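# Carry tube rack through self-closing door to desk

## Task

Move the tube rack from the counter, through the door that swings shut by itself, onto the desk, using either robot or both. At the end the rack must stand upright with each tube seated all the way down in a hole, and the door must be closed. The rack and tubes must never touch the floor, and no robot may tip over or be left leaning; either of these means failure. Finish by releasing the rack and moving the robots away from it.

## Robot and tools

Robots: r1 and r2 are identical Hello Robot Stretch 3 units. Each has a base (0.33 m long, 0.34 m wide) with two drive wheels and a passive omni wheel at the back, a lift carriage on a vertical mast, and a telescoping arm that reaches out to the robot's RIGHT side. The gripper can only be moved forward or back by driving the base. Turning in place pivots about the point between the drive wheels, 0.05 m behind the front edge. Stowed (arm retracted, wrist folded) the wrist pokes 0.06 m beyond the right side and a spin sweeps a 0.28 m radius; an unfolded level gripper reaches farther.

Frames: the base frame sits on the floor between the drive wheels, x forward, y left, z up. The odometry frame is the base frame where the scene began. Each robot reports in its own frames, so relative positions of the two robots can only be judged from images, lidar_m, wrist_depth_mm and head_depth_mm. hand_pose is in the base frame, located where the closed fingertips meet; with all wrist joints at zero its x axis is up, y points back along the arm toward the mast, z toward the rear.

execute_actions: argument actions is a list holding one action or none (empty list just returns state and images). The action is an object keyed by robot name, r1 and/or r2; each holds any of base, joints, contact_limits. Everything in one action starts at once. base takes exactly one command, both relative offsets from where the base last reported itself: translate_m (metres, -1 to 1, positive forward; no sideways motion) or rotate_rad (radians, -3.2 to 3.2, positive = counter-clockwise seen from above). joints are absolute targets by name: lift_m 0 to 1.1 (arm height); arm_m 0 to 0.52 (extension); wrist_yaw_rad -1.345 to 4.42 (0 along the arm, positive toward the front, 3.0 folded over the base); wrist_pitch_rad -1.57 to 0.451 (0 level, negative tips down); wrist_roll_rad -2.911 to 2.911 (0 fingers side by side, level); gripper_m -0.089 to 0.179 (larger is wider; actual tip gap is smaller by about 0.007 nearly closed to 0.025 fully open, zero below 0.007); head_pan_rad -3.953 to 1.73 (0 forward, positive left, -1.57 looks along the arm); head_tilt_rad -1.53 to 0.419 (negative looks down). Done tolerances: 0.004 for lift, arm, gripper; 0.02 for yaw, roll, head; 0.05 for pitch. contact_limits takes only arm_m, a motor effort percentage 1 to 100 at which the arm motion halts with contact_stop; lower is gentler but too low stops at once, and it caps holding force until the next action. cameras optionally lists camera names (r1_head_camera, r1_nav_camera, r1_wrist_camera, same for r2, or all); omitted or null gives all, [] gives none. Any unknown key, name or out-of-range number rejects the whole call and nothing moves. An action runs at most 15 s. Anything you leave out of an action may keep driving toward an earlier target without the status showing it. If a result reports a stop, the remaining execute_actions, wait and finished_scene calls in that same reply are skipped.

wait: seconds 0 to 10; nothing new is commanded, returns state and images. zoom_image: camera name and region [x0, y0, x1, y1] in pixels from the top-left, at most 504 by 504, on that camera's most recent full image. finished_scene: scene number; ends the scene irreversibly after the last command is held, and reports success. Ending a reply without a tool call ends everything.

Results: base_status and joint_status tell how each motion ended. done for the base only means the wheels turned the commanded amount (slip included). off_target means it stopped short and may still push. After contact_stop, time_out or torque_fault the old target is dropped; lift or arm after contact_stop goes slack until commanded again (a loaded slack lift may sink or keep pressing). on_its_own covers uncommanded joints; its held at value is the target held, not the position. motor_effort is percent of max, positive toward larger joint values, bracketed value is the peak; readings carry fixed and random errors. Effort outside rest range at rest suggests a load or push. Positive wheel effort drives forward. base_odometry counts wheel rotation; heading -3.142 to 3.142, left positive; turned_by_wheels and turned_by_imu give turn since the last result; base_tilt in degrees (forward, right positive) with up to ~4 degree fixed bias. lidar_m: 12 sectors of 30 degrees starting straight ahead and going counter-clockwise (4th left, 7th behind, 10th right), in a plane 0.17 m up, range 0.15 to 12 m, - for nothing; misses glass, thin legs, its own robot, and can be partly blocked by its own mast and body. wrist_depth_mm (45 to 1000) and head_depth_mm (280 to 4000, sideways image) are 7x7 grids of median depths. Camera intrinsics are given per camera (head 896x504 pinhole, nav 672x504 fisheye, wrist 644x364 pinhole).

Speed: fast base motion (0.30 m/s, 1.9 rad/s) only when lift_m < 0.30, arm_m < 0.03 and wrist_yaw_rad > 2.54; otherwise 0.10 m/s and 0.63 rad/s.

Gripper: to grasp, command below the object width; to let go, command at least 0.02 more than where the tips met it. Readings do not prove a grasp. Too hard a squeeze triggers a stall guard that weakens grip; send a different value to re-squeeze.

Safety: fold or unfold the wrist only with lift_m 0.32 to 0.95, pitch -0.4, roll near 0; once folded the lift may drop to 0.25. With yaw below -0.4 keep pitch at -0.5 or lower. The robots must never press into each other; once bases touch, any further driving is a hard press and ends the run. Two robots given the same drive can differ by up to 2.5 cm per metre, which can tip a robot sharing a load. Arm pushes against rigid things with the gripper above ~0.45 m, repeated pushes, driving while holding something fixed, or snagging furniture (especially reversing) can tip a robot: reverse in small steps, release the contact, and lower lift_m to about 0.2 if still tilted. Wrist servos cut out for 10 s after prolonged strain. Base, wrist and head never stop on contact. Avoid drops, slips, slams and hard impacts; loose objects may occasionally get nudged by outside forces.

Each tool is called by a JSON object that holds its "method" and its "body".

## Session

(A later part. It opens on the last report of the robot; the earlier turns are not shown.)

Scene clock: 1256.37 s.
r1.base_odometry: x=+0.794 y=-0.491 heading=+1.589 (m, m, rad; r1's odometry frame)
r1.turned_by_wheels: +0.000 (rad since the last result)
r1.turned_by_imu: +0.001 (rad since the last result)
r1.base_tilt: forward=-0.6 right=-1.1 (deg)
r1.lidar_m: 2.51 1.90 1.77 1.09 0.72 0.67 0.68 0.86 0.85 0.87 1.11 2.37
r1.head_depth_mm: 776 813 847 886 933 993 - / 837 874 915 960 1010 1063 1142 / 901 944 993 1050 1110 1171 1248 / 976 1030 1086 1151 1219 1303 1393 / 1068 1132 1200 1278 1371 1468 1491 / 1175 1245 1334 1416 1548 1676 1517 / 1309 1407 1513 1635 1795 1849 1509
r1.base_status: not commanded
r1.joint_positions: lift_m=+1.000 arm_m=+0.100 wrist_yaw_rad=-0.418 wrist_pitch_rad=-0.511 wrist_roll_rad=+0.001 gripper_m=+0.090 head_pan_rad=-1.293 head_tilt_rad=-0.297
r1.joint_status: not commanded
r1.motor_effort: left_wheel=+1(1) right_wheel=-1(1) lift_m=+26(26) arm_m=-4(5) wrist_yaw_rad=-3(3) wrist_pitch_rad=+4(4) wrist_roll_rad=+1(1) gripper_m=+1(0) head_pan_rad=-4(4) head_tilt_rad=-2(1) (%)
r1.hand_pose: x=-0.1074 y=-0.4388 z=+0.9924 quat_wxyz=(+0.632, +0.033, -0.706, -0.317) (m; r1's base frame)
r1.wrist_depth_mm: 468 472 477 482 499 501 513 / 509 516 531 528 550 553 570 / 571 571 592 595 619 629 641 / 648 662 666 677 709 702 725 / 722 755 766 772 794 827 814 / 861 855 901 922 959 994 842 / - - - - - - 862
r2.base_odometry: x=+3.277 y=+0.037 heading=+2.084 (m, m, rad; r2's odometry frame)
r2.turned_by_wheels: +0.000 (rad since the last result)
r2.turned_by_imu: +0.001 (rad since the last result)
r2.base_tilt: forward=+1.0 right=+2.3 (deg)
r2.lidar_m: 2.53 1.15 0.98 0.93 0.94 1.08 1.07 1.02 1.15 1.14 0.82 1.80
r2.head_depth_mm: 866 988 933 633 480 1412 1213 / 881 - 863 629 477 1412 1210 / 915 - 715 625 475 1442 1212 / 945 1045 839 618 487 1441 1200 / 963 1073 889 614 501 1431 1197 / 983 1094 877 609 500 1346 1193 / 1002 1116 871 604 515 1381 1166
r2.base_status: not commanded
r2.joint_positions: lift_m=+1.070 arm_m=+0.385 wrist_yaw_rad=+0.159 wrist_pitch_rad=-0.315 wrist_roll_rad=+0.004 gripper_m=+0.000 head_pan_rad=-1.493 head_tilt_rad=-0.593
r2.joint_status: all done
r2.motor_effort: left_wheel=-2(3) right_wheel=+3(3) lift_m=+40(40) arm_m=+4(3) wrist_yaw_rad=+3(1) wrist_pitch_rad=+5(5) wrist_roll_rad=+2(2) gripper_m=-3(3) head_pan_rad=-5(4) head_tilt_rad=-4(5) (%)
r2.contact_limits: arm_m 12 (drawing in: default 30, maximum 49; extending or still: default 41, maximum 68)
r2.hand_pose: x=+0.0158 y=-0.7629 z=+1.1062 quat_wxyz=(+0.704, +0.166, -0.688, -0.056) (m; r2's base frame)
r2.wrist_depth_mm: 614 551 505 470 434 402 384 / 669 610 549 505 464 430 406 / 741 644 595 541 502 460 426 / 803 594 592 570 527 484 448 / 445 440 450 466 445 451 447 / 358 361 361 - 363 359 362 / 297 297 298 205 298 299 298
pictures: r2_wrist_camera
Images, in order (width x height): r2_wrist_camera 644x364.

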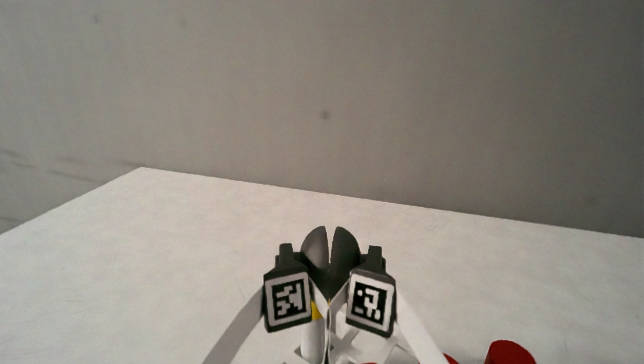

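{"method": "execute_actions", "body": {"actions": [{"r2": {"joints": {"arm_m": 0.405}, "contact_limits": {"arm_m": 12}}}], "cameras": ["r2_wrist_camera"]}}

{"method": "zoom_image", "body": {"camera": "r2_wrist_camera", "region": [240, 200, 420, 364]}}

Scene clock: 1262.40 s.
r1.base_odometry: x=+0.794 y=-0.491 heading=+1.589 (m, m, rad; r1's odometry frame)
r1.turned_by_wheels: +0.000 (rad since the last result)
r1.turned_by_imu: +0.001 (rad since the last result)
r1.base_tilt: forward=-0.6 right=-1.0 (deg)
r1.lidar_m: 2.51 1.90 1.76 1.09 0.73 0.67 0.68 0.86 0.85 0.87 1.11 2.37
r1.head_depth_mm: 777 812 843 889 933 994 - / 836 873 917 960 1012 1064 1143 / 900 945 993 1047 1109 1171 1251 / 977 1027 1088 1149 1222 1308 1393 / 1068 1130 1201 1275 1362 1472 1493 / 1176 1249 1331 1422 1542 1666 1522 / 1314 1406 1511 1641 1782 1860 1514
r1.base_status: not commanded
r1.joint_positions: lift_m=+1.000 arm_m=+0.100 wrist_yaw_rad=-0.418 wrist_pitch_rad=-0.511 wrist_roll_rad=+0.001 gripper_m=+0.090 head_pan_rad=-1.293 head_tilt_rad=-0.297
r1.joint_status: not commanded
r1.motor_effort: left_wheel=+1(1) right_wheel=-1(1) lift_m=+26(26) arm_m=-5(5) wrist_yaw_rad=-3(2) wrist_pitch_rad=+4(4) wrist_roll_rad=+1(1) gripper_m=+0(0) head_pan_rad=-4(4) head_tilt_rad=-2(1) (%)
r1.hand_pose: x=-0.1074 y=-0.4388 z=+0.9924 quat_wxyz=(+0.632, +0.033, -0.706, -0.317) (m; r1's base frame)
r1.wrist_depth_mm: 464 469 472 484 496 504 516 / 515 513 524 530 553 553 567 / 563 585 587 600 613 622 641 / 636 654 662 683 698 712 731 / 719 751 768 780 787 819 800 / 854 862 915 915 951 972 865 / - - - - - - 852
r2.base_odometry: x=+3.277 y=+0.037 heading=+2.084 (m, m, rad; r2's odometry frame)
r2.turned_by_wheels: +0.000 (rad since the last result)
r2.turned_by_imu: +0.001 (rad since the last result)
r2.base_tilt: forward=+1.0 right=+2.3 (deg)
r2.lidar_m: 2.53 1.15 0.99 0.93 0.94 1.08 1.06 1.02 1.15 1.14 0.82 1.80
r2.head_depth_mm: 865 997 930 633 480 1411 1221 / 882 1042 864 628 477 1411 1211 / 916 - 711 623 474 1445 1210 / 944 1048 841 619 488 1430 1202 / 963 1071 892 614 502 1425 1198 / 982 1096 877 610 500 1352 1191 / 1003 1120 870 604 515 1379 1164
r2.base_status: not commanded
r2.joint_positions: lift_m=+1.070 arm_m=+0.405 wrist_yaw_rad=+0.159 wrist_pitch_rad=-0.315 wrist_roll_rad=+0.004 gripper_m=+0.000 head_pan_rad=-1.493 head_tilt_rad=-0.593
r2.joint_status: all done
r2.motor_effort: left_wheel=-3(2) right_wheel=+3(3) lift_m=+40(40) arm_m=+5(6) wrist_yaw_rad=+3(1) wrist_pitch_rad=+5(5) wrist_roll_rad=+2(2) gripper_m=-3(3) head_pan_rad=-4(4) head_tilt_rad=-5(5) (%)
r2.contact_limits: arm_m 12 (drawing in: default 30, maximum 49; extending or still: default 41, maximum 68)
r2.hand_pose: x=+0.0158 y=-0.7829 z=+1.1062 quat_wxyz=(+0.704, +0.166, -0.688, -0.056) (m; r2's base frame)
r2.wrist_depth_mm: 579 546 483 447 424 400 365 / 639 573 521 483 448 417 389 / 703 620 570 515 474 441 413 / 775 599 598 544 510 470 433 / 445 443 446 474 450 444 453 / 362 356 359 - 366 361 361 / 301 301 299 209 297 300 297
pictures: r2_wrist_camera
Images, in order (width x height): r2_wrist_camera 644x364.

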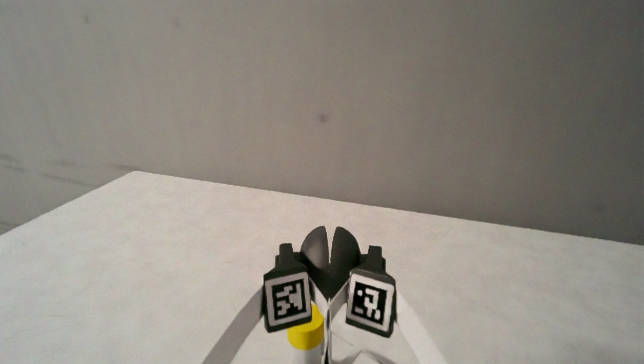

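Region (240, 200, 420, 364) of r2_wrist_camera's 644x364 image, scaled by 2.800; it fills the top 459 rows of this view, and the rest is white.

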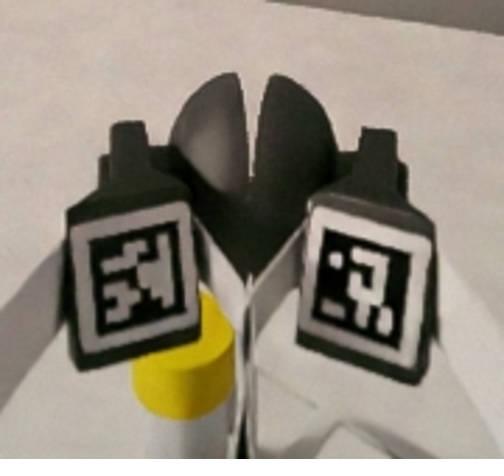

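{"method": "execute_actions", "body": {"actions": [{"r2": {"joints": {"arm_m": 0.397, "wrist_yaw_rad": 0.22}}}], "cameras": ["r2_wrist_camera"]}}

{"method": "zoom_image", "body": {"camera": "r2_wrist_camera", "region": [240, 200, 420, 364]}}

Scene clock: 1268.90 s.
r1.base_odometry: x=+0.794 y=-0.491 heading=+1.589 (m, m, rad; r1's odometry frame)
r1.turned_by_wheels: +0.000 (rad since the last result)
r1.turned_by_imu: +0.001 (rad since the last result)
r1.base_tilt: forward=-0.6 right=-1.1 (deg)
r1.lidar_m: 2.51 1.90 1.76 1.08 0.73 0.67 0.68 0.86 0.85 0.87 1.11 2.37
r1.head_depth_mm: 779 810 848 886 934 995 - / 836 872 914 959 1009 1063 1145 / 901 946 992 1047 1109 1172 1248 / 978 1029 1085 1149 1222 1308 1394 / 1069 1126 1196 1283 1370 1462 1495 / 1175 1245 1339 1418 1547 1668 1519 / 1310 1402 1512 1636 1786 1856 1517
r1.base_status: not commanded
r1.joint_positions: lift_m=+1.000 arm_m=+0.100 wrist_yaw_rad=-0.418 wrist_pitch_rad=-0.511 wrist_roll_rad=+0.001 gripper_m=+0.090 head_pan_rad=-1.293 head_tilt_rad=-0.297
r1.joint_status: not commanded
r1.motor_effort: left_wheel=+1(1) right_wheel=-1(1) lift_m=+26(26) arm_m=-5(5) wrist_yaw_rad=-3(3) wrist_pitch_rad=+4(4) wrist_roll_rad=+1(1) gripper_m=+0(1) head_pan_rad=-4(3) head_tilt_rad=-2(1) (%)
r1.hand_pose: x=-0.1074 y=-0.4388 z=+0.9924 quat_wxyz=(+0.632, +0.033, -0.706, -0.317) (m; r1's base frame)
r1.wrist_depth_mm: 464 476 480 479 498 501 510 / 508 518 525 524 548 558 567 / 573 576 590 595 611 626 641 / 640 656 672 678 700 715 735 / 734 741 753 783 791 834 809 / 844 872 887 894 930 961 844 / - - - - - - 855
r2.base_odometry: x=+3.277 y=+0.037 heading=+2.084 (m, m, rad; r2's odometry frame)
r2.turned_by_wheels: +0.000 (rad since the last result)
r2.turned_by_imu: +0.001 (rad since the last result)
r2.base_tilt: forward=+1.1 right=+2.3 (deg)
r2.lidar_m: 2.53 1.15 0.98 0.93 0.94 1.08 1.06 1.02 1.15 1.14 0.83 1.80
r2.head_depth_mm: 865 993 932 633 480 1417 1214 / 883 - 863 630 478 1413 1214 / 917 - 711 623 474 1438 1210 / 948 1043 842 619 487 1440 1200 / 960 1070 886 614 500 1426 1204 / 984 1094 879 609 500 1348 1195 / 1004 1122 870 604 515 1382 1163
r2.base_status: not commanded
r2.joint_positions: lift_m=+1.070 arm_m=+0.397 wrist_yaw_rad=+0.218 wrist_pitch_rad=-0.315 wrist_roll_rad=+0.004 gripper_m=+0.000 head_pan_rad=-1.493 head_tilt_rad=-0.593
r2.joint_status: all done
r2.motor_effort: left_wheel=-3(3) right_wheel=+3(3) lift_m=+40(40) arm_m=-5(5) wrist_yaw_rad=+2(4) wrist_pitch_rad=+5(5) wrist_roll_rad=+2(2) gripper_m=-3(2) head_pan_rad=-5(5) head_tilt_rad=-5(5) (%)
r2.hand_pose: x=+0.0296 y=-0.7729 z=+1.1062 quat_wxyz=(+0.705, +0.186, -0.683, -0.035) (m; r2's base frame)
r2.wrist_depth_mm: 640 587 521 476 436 398 369 / 699 614 545 501 462 418 386 / 786 677 595 545 490 448 404 / 893 651 590 571 525 475 435 / 451 446 449 474 451 448 446 / 358 357 359 - 362 357 356 / 301 297 300 217 291 300 298
pictures: r2_wrist_camera
Images, in order (width x height): r2_wrist_camera 644x364.

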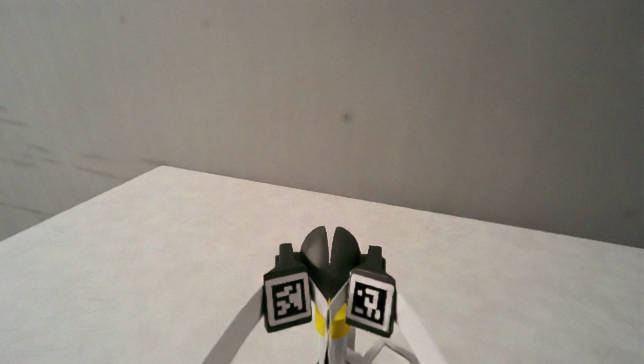

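Region (240, 200, 420, 364) of r2_wrist_camera's 644x364 image, scaled by 2.800; it fills the top 459 rows of this view, and the rest is white.

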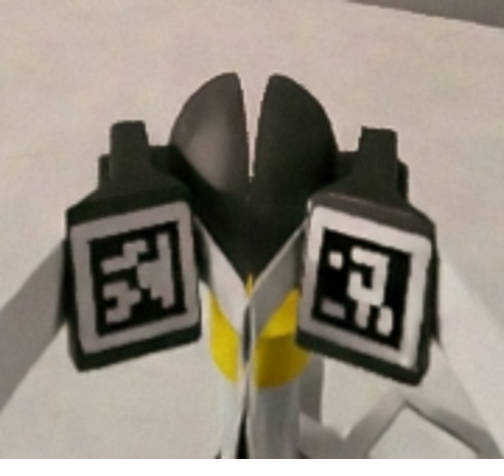

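{"method": "execute_actions", "body": {"actions": [{"r2": {"joints": {"lift_m": 1.04}}}], "cameras": ["r2_wrist_camera"]}}

Scene clock: 1273.97 s.
r1.base_odometry: x=+0.794 y=-0.491 heading=+1.589 (m, m, rad; r1's odometry frame)
r1.turned_by_wheels: +0.000 (rad since the last result)
r1.turned_by_imu: +0.001 (rad since the last result)
r1.base_tilt: forward=-0.6 right=-1.1 (deg)
r1.lidar_m: 2.51 1.90 1.76 1.08 0.72 0.67 0.68 0.86 0.85 0.87 1.11 2.38
r1.head_depth_mm: 777 809 848 883 935 995 - / 833 870 915 957 1009 1064 1141 / 898 944 991 1048 1106 1172 1247 / 980 1031 1084 1149 1224 1305 1396 / 1065 1130 1199 1277 1368 1472 1501 / 1174 1247 1335 1417 1543 1669 1516 / 1315 1405 1522 1642 1788 1852 1513
r1.base_status: not commanded
r1.joint_positions: lift_m=+1.000 arm_m=+0.100 wrist_yaw_rad=-0.418 wrist_pitch_rad=-0.511 wrist_roll_rad=+0.001 gripper_m=+0.090 head_pan_rad=-1.293 head_tilt_rad=-0.297
r1.joint_status: not commanded
r1.motor_effort: left_wheel=+1(2) right_wheel=-1(1) lift_m=+26(26) arm_m=-5(5) wrist_yaw_rad=-2(3) wrist_pitch_rad=+4(4) wrist_roll_rad=+1(1) gripper_m=+1(1) head_pan_rad=-3(4) head_tilt_rad=-1(2) (%)
r1.hand_pose: x=-0.1074 y=-0.4388 z=+0.9924 quat_wxyz=(+0.632, +0.033, -0.706, -0.317) (m; r1's base frame)
r1.wrist_depth_mm: 465 473 473 484 491 504 513 / 515 517 529 532 550 549 569 / 570 583 589 592 612 620 631 / 644 657 669 681 708 725 721 / 723 755 764 774 789 846 806 / 861 866 896 939 940 997 851 / - - - - - - 852
r2.base_odometry: x=+3.277 y=+0.037 heading=+2.084 (m, m, rad; r2's odometry frame)
r2.turned_by_wheels: +0.000 (rad since the last result)
r2.turned_by_imu: +0.000 (rad since the last result)
r2.base_tilt: forward=+1.0 right=+2.4 (deg)
r2.lidar_m: 2.53 1.15 0.98 0.93 0.94 1.08 1.06 1.02 1.15 1.14 0.82 1.80
r2.head_depth_mm: 885 1003 931 634 481 1409 1219 / 904 - 817 630 478 1413 1215 / 926 - 717 624 474 1451 1205 / 946 1043 845 620 488 1436 1201 / 965 1071 892 616 502 1427 1201 / 982 1091 878 610 501 1355 1192 / 1004 1122 875 606 515 1376 1162
r2.base_status: not commanded
r2.joint_positions: lift_m=+1.041 arm_m=+0.397 wrist_yaw_rad=+0.218 wrist_pitch_rad=-0.254 wrist_roll_rad=+0.004 gripper_m=+0.000 head_pan_rad=-1.493 head_tilt_rad=-0.593
r2.joint_status: all done
r2.motor_effort: left_wheel=-4(4) right_wheel=+5(5) lift_m=+18(33) arm_m=-3(4) wrist_yaw_rad=+2(3) wrist_pitch_rad=-16(16) wrist_roll_rad=+2(2) gripper_m=-3(2) head_pan_rad=-4(4) head_tilt_rad=-5(5) (%)
r2.hand_pose: x=+0.0309 y=-0.7785 z=+1.0917 quat_wxyz=(+0.706, +0.165, -0.688, -0.013) (m; r2's base frame)
r2.wrist_depth_mm: 651 571 519 475 437 401 364 / 692 619 561 494 456 418 380 / 782 671 596 528 480 439 401 / 827 680 617 565 509 461 433 / 459 455 448 491 460 453 437 / 351 357 353 - 356 357 357 / 292 288 292 218 280 288 291
pictures: r2_wrist_camera
Images, in order (width x height): r2_wrist_camera 644x364.

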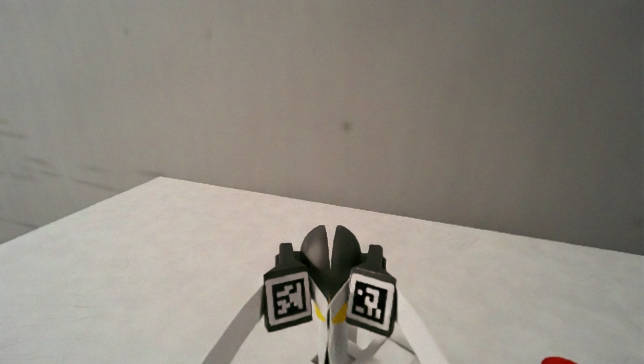

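{"method": "execute_actions", "body": {"actions": [{"r2": {"joints": {"lift_m": 1.09}}}], "cameras": []}}

{"method": "execute_actions", "body": {"actions": [{"r2": {"joints": {"arm_m": 0.12}}}], "cameras": []}}

{"method": "execute_actions", "body": {"actions": [{"r2": {"joints": {"lift_m": 0.90, "wrist_pitch_rad": 0.08, "wrist_yaw_rad": 0.1, "gripper_m": 0.179}}}], "cameras": ["r2_wrist_camera"]}}

{"method": "zoom_image", "body": {"camera": "r2_wrist_camera", "region": [270, 150, 470, 290]}}

Scene clock: 1282.07 s.
r1.base_odometry: x=+0.794 y=-0.491 heading=+1.589 (m, m, rad; r1's odometry frame)
r1.turned_by_wheels: +0.000 (rad since the last result)
r1.turned_by_imu: +0.001 (rad since the last result)
r1.base_tilt: forward=-0.7 right=-1.1 (deg)
r1.lidar_m: 2.51 1.91 1.76 1.09 0.72 0.67 0.68 0.86 0.85 0.88 1.11 2.37
r1.head_depth_mm: 778 809 846 885 934 992 - / 837 869 916 963 1007 1063 1140 / 901 945 992 1047 1107 1172 1246 / 976 1028 1085 1149 1222 1305 1394 / 1066 1126 1202 1275 1370 1478 1496 / 1173 1247 1333 1421 1541 1673 1511 / 1310 1399 1510 1634 1806 1863 1507
r1.base_status: not commanded
r1.joint_positions: lift_m=+1.000 arm_m=+0.100 wrist_yaw_rad=-0.418 wrist_pitch_rad=-0.511 wrist_roll_rad=+0.001 gripper_m=+0.090 head_pan_rad=-1.293 head_tilt_rad=-0.297
r1.joint_status: not commanded
r1.motor_effort: left_wheel=+1(1) right_wheel=+0(1) lift_m=+27(26) arm_m=-4(5) wrist_yaw_rad=-3(2) wrist_pitch_rad=+4(3) wrist_roll_rad=+1(1) gripper_m=+0(0) head_pan_rad=-3(4) head_tilt_rad=-1(2) (%)
r1.hand_pose: x=-0.1074 y=-0.4388 z=+0.9924 quat_wxyz=(+0.632, +0.033, -0.706, -0.317) (m; r1's base frame)
r1.wrist_depth_mm: 467 472 479 482 491 497 515 / 514 520 520 536 549 555 563 / 571 575 588 592 617 634 640 / 639 654 658 677 692 722 722 / 726 745 758 781 793 806 809 / 850 855 935 927 934 - 856 / - - - - - - 858
r2.base_odometry: x=+3.277 y=+0.037 heading=+2.084 (m, m, rad; r2's odometry frame)
r2.turned_by_wheels: +0.000 (rad since the last result)
r2.turned_by_imu: +0.001 (rad since the last result)
r2.base_tilt: forward=+1.0 right=+2.3 (deg)
r2.lidar_m: 2.52 1.15 0.98 0.93 0.94 1.08 1.06 1.03 1.16 1.14 0.83 1.80
r2.head_depth_mm: 915 1002 930 632 480 1414 1217 / - 1036 862 629 477 1407 1213 / 903 - 719 623 475 1445 1212 / 942 1046 841 619 487 1431 1205 / 963 1072 891 614 501 1429 1203 / 983 1094 880 608 500 1354 1192 / 1002 1120 870 605 514 1380 1167
r2.base_status: not commanded
r2.joint_positions: lift_m=+1.090 arm_m=+0.397 wrist_yaw_rad=+0.218 wrist_pitch_rad=-0.314 wrist_roll_rad=+0.004 gripper_m=+0.000 head_pan_rad=-1.493 head_tilt_rad=-0.593
r2.joint_status: all done
r2.motor_effort: left_wheel=-3(3) right_wheel=+4(5) lift_m=+40(42) arm_m=-3(3) wrist_yaw_rad=+1(3) wrist_pitch_rad=+5(16) wrist_roll_rad=+2(2) gripper_m=-3(3) head_pan_rad=-4(4) head_tilt_rad=-5(5) (%)
r2.hand_pose: x=+0.0297 y=-0.7729 z=+1.1264 quat_wxyz=(+0.705, +0.186, -0.683, -0.034) (m; r2's base frame)
r2.wrist_depth_mm: 652 577 512 469 429 391 371 / 711 612 557 498 456 418 382 / 790 687 603 536 488 440 404 / 870 692 630 587 516 475 431 / 899 486 490 511 485 498 455 / 390 390 388 - 391 385 393 / 322 323 322 275 316 322 322
pictures: none
No camera images: the call's "cameras" was empty. Leave "cameras" out to get every camera's image.

Scene clock: 1285.33 s.
r1.base_odometry: x=+0.794 y=-0.491 heading=+1.589 (m, m, rad; r1's odometry frame)
r1.turned_by_wheels: +0.000 (rad since the last result)
r1.turned_by_imu: +0.001 (rad since the last result)
r1.base_tilt: forward=-0.7 right=-1.0 (deg)
r1.lidar_m: 2.52 1.90 1.76 1.08 0.73 0.67 0.68 0.86 0.85 0.88 1.11 2.37
r1.head_depth_mm: 776 813 846 887 933 994 - / 833 873 915 958 1008 1063 1143 / 900 946 995 1049 1100 1173 1246 / 977 1030 1084 1151 1220 1306 1393 / 1067 1132 1202 1277 1362 1471 1492 / 1174 1247 1331 1419 1550 1670 1520 / 1312 1400 1511 1633 1799 1861 1509
r1.base_status: not commanded
r1.joint_positions: lift_m=+1.000 arm_m=+0.100 wrist_yaw_rad=-0.418 wrist_pitch_rad=-0.511 wrist_roll_rad=+0.001 gripper_m=+0.090 head_pan_rad=-1.293 head_tilt_rad=-0.297
r1.joint_status: not commanded
r1.motor_effort: left_wheel=+1(1) right_wheel=-1(1) lift_m=+26(26) arm_m=-5(5) wrist_yaw_rad=-3(3) wrist_pitch_rad=+3(4) wrist_roll_rad=+1(1) gripper_m=+1(1) head_pan_rad=-5(4) head_tilt_rad=-1(1) (%)
r1.hand_pose: x=-0.1074 y=-0.4388 z=+0.9924 quat_wxyz=(+0.632, +0.033, -0.706, -0.317) (m; r1's base frame)
r1.wrist_depth_mm: 468 470 475 479 494 501 509 / 515 523 532 534 549 559 573 / 568 573 591 594 609 623 644 / 644 650 669 681 706 708 736 / 721 746 757 778 784 835 806 / 850 882 905 932 944 963 842 / - - - - - - 884
r2.base_odometry: x=+3.277 y=+0.037 heading=+2.084 (m, m, rad; r2's odometry frame)
r2.turned_by_wheels: +0.000 (rad since the last result)
r2.turned_by_imu: +0.000 (rad since the last result)
r2.base_tilt: forward=+1.1 right=+2.2 (deg)
r2.lidar_m: 2.52 1.14 0.98 0.93 0.94 1.08 1.07 1.02 1.16 1.14 0.83 1.80
r2.head_depth_mm: - - - 633 480 1415 1219 / 875 - - 600 476 1415 1213 / 917 - - 594 475 1441 1206 / 943 1056 842 619 487 1437 1203 / 964 1070 893 614 502 1430 1197 / 983 1096 881 609 500 1343 1191 / 1005 1119 871 606 515 1375 1166
r2.base_status: not commanded
r2.joint_positions: lift_m=+1.090 arm_m=+0.120 wrist_yaw_rad=+0.219 wrist_pitch_rad=-0.315 wrist_roll_rad=+0.004 gripper_m=+0.000 head_pan_rad=-1.493 head_tilt_rad=-0.593
r2.joint_status: all done
r2.motor_effort: left_wheel=-3(3) right_wheel=+4(4) lift_m=+40(40) arm_m=-4(3) wrist_yaw_rad=+1(3) wrist_pitch_rad=+5(5) wrist_roll_rad=+2(2) gripper_m=-3(3) head_pan_rad=-5(5) head_tilt_rad=-5(5) (%)
r2.hand_pose: x=+0.0299 y=-0.4959 z=+1.1262 quat_wxyz=(+0.705, +0.187, -0.683, -0.034) (m; r2's base frame)
r2.wrist_depth_mm: - 892 801 741 660 616 571 / - 971 878 760 715 647 589 / - - 886 817 755 684 639 / - 695 648 639 442 641 649 / 483 488 480 506 401 492 485 / 385 387 390 - 394 389 391 / 324 322 323 320 319 321 320
pictures: none
No camera images: the call's "cameras" was empty. Leave "cameras" out to get every camera's image.

Scene clock: 1287.90 s.
r1.base_odometry: x=+0.794 y=-0.491 heading=+1.589 (m, m, rad; r1's odometry frame)
r1.turned_by_wheels: +0.000 (rad since the last result)
r1.turned_by_imu: +0.000 (rad since the last result)
r1.base_tilt: forward=-0.6 right=-1.1 (deg)
r1.lidar_m: 2.52 1.90 1.77 1.09 0.73 0.67 0.68 0.86 0.85 0.88 1.11 2.37
r1.head_depth_mm: 777 812 846 885 932 996 - / 835 873 915 957 1006 1061 1142 / 902 945 995 1049 1102 1172 1251 / 976 1027 1086 1152 1223 1304 1398 / 1065 1130 1199 1281 1366 1468 1490 / 1177 1244 1327 1410 1548 1664 1517 / 1308 1401 1519 1631 1798 1859 1505
r1.base_status: not commanded
r1.joint_positions: lift_m=+1.000 arm_m=+0.100 wrist_yaw_rad=-0.418 wrist_pitch_rad=-0.511 wrist_roll_rad=+0.001 gripper_m=+0.090 head_pan_rad=-1.293 head_tilt_rad=-0.297
r1.joint_status: not commanded
r1.motor_effort: left_wheel=+1(1) right_wheel=-1(1) lift_m=+27(27) arm_m=-5(4) wrist_yaw_rad=-3(3) wrist_pitch_rad=+3(4) wrist_roll_rad=+1(1) gripper_m=+0(0) head_pan_rad=-3(4) head_tilt_rad=-2(1) (%)
r1.hand_pose: x=-0.1074 y=-0.4388 z=+0.9924 quat_wxyz=(+0.632, +0.033, -0.706, -0.317) (m; r1's base frame)
r1.wrist_depth_mm: 465 469 475 485 494 503 513 / 514 519 523 525 548 557 565 / 568 581 586 598 604 619 639 / 633 656 659 674 698 707 721 / 728 755 755 767 785 837 812 / 847 875 895 922 959 992 858 / - - - - - - 848
r2.base_odometry: x=+3.277 y=+0.037 heading=+2.084 (m, m, rad; r2's odometry frame)
r2.turned_by_wheels: +0.000 (rad since the last result)
r2.turned_by_imu: +0.000 (rad since the last result)
r2.base_tilt: forward=+1.0 right=+2.3 (deg)
r2.lidar_m: 2.52 1.15 0.98 0.93 0.94 1.08 1.06 1.02 1.15 1.14 0.83 1.80
r2.head_depth_mm: 891 983 932 661 - - 1219 / 911 1006 865 629 - 1343 1211 / 925 1025 719 704 - 1375 1211 / 945 1047 842 644 479 1438 1204 / 963 1070 890 589 501 1424 1195 / 981 1095 879 608 500 1344 1195 / 1004 1123 869 605 515 1380 1167
r2.base_status: not commanded
r2.joint_positions: lift_m=+0.900 arm_m=+0.120 wrist_yaw_rad=+0.102 wrist_pitch_rad=+0.058 wrist_roll_rad=+0.004 gripper_m=+0.179 head_pan_rad=-1.493 head_tilt_rad=-0.593
r2.joint_status: all done
r2.motor_effort: left_wheel=-3(3) right_wheel=+4(4) lift_m=+25(34) arm_m=-4(4) wrist_yaw_rad=-2(4) wrist_pitch_rad=+7(7) wrist_roll_rad=+2(2) gripper_m=-1(99) head_pan_rad=-4(4) head_tilt_rad=-5(5) (%)
r2.hand_pose: x=+0.0048 y=-0.5212 z=+1.0299 quat_wxyz=(+0.704, +0.016, -0.708, +0.056) (m; r2's base frame)
r2.wrist_depth_mm: 958 851 784 763 715 669 655 / 942 888 842 777 703 678 645 / 979 916 848 779 734 681 652 / - 925 850 785 729 699 667 / 953 534 548 417 388 589 594 / 343 328 324 331 333 339 345 / - 226 235 237 238 239 -
pictures: r2_wrist_camera
Images, in order (width x height): r2_wrist_camera 644x364.

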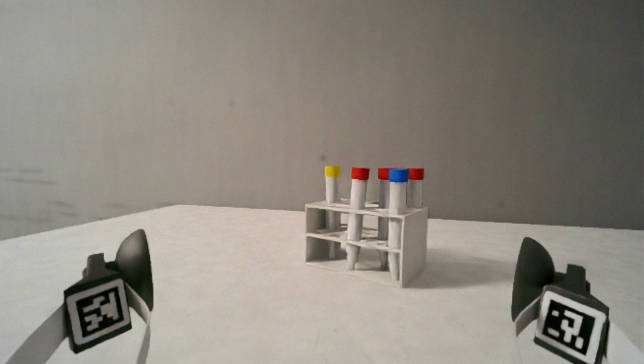

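Region (270, 150, 470, 290) of r2_wrist_camera's 644x364 image, scaled by 2.520; it fills the top 353 rows of this view, and the rest is white.

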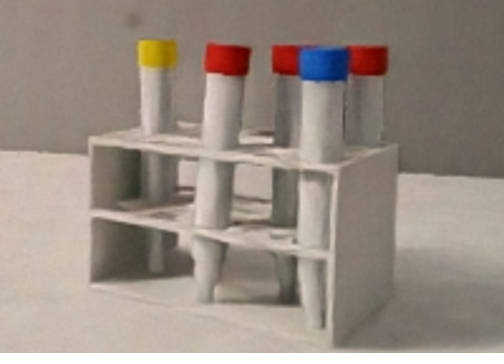

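{"method": "execute_actions", "body": {"actions": [{"r2": {"joints": {"arm_m": 0.0, "gripper_m": 0.05}}, "r1": {"joints": {"arm_m": 0.0}}}], "cameras": ["r1_nav_camera", "r1_wrist_camera", "r2_head_camera"]}}

Scene clock: 1296.60 s.
r1.base_odometry: x=+0.794 y=-0.491 heading=+1.589 (m, m, rad; r1's odometry frame)
r1.turned_by_wheels: +0.000 (rad since the last result)
r1.turned_by_imu: +0.001 (rad since the last result)
r1.base_tilt: forward=-0.7 right=-1.0 (deg)
r1.lidar_m: 2.51 1.90 1.76 1.08 0.72 0.67 0.68 0.86 0.85 0.87 1.11 2.37
r1.head_depth_mm: 778 811 847 886 929 974 1035 / 835 872 917 958 1010 1065 1122 / 901 944 992 1047 1106 1172 1251 / 980 1027 1085 1151 1221 1304 1390 / 1067 1130 1198 1272 1364 1466 1487 / 1175 1251 1331 1417 1543 1670 1510 / 1307 1404 1513 1635 1791 1853 1505
r1.base_status: not commanded
r1.joint_positions: lift_m=+1.000 arm_m=+0.003 wrist_yaw_rad=-0.418 wrist_pitch_rad=-0.511 wrist_roll_rad=+0.001 gripper_m=+0.090 head_pan_rad=-1.293 head_tilt_rad=-0.297
r1.joint_status: all done
joint sent to its limit — the command would take r1.arm_m past its lower limit, so that joint was sent only as far as its limit.
r1.motor_effort: left_wheel=+1(1) right_wheel=-1(1) lift_m=+26(26) arm_m=-5(6) wrist_yaw_rad=-3(3) wrist_pitch_rad=+4(4) wrist_roll_rad=+1(1) gripper_m=+0(0) head_pan_rad=-4(3) head_tilt_rad=-1(2) (%)
r1.hand_pose: x=-0.1074 y=-0.3415 z=+0.9923 quat_wxyz=(+0.632, +0.033, -0.706, -0.317) (m; r1's base frame)
r1.wrist_depth_mm: 548 546 559 566 583 589 599 / 595 603 616 626 641 650 667 / 660 674 693 691 716 726 728 / 744 770 782 790 804 832 785 / 856 867 885 916 914 975 790 / 958 - - - - - 806 / - - - - - - 808
r2.base_odometry: x=+3.277 y=+0.037 heading=+2.084 (m, m, rad; r2's odometry frame)
r2.turned_by_wheels: +0.000 (rad since the last result)
r2.turned_by_imu: +0.001 (rad since the last result)
r2.base_tilt: forward=+1.0 right=+2.3 (deg)
r2.lidar_m: 2.53 1.14 0.99 0.93 0.94 1.08 1.06 1.02 1.15 1.14 0.82 1.80
r2.head_depth_mm: 890 986 931 634 480 965 - / 912 1001 864 628 478 1454 - / 926 1027 721 650 508 - - / 945 1045 842 646 488 1427 1198 / 961 1073 888 614 501 1436 1202 / 983 1094 882 610 500 1349 1189 / 1007 1118 870 605 516 1379 1164
r2.base_status: not commanded
r2.joint_positions: lift_m=+0.900 arm_m=+0.003 wrist_yaw_rad=+0.101 wrist_pitch_rad=+0.058 wrist_roll_rad=+0.004 gripper_m=+0.050 head_pan_rad=-1.493 head_tilt_rad=-0.593
r2.joint_status: all done
joint sent to its limit — the command would take r2.arm_m past its lower limit, so that joint was sent only as far as its limit.
r2.motor_effort: left_wheel=-3(3) right_wheel=+4(4) lift_m=+25(25) arm_m=-4(5) wrist_yaw_rad=+0(3) wrist_pitch_rad=+7(7) wrist_roll_rad=+2(2) gripper_m=-1(100) head_pan_rad=-4(4) head_tilt_rad=-5(5) (%)
r2.hand_pose: x=+0.0045 y=-0.4039 z=+1.0299 quat_wxyz=(+0.704, +0.015, -0.708, +0.056) (m; r2's base frame)
r2.wrist_depth_mm: - - 968 871 829 782 758 / - - 959 912 863 788 743 / - - 979 901 841 778 756 / - - 962 897 842 820 748 / 532 539 559 514 510 588 598 / 319 324 358 333 - 340 344 / 229 233 223 238 225 239 241
pictures: r1_nav_camera (sideways: a quarter turn counterclockwise sets it upright), r1_wrist_camera, r2_head_camera (sideways: a quarter turn clockwise sets it upright)
Images, in order (width x height): r1_nav_camera 672x504, r1_wrist_camera 644x364, r2_head_camera 896x504.

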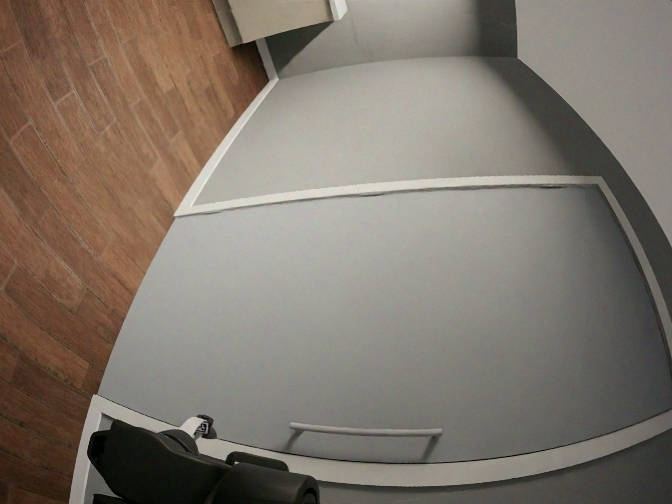

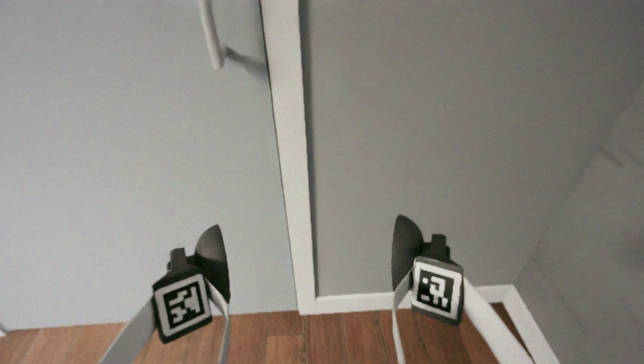

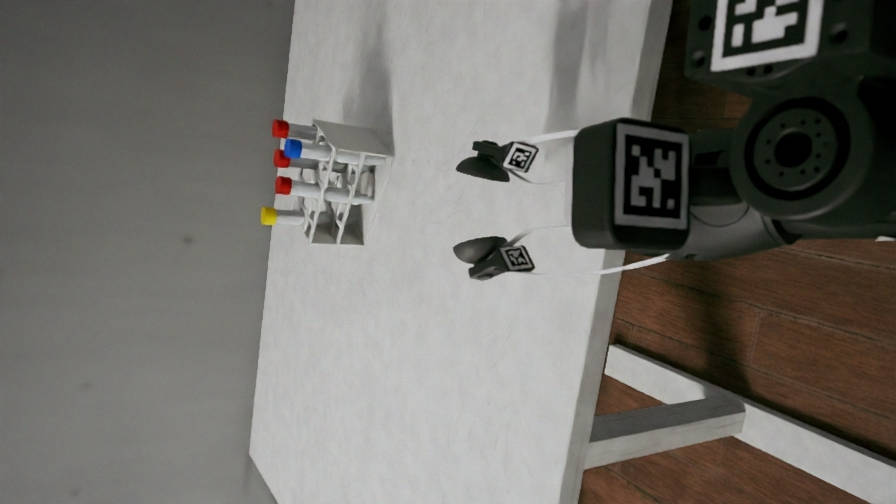

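{"method": "finished_scene", "body": {"scene": 2}}

The scene is finished: the task was done.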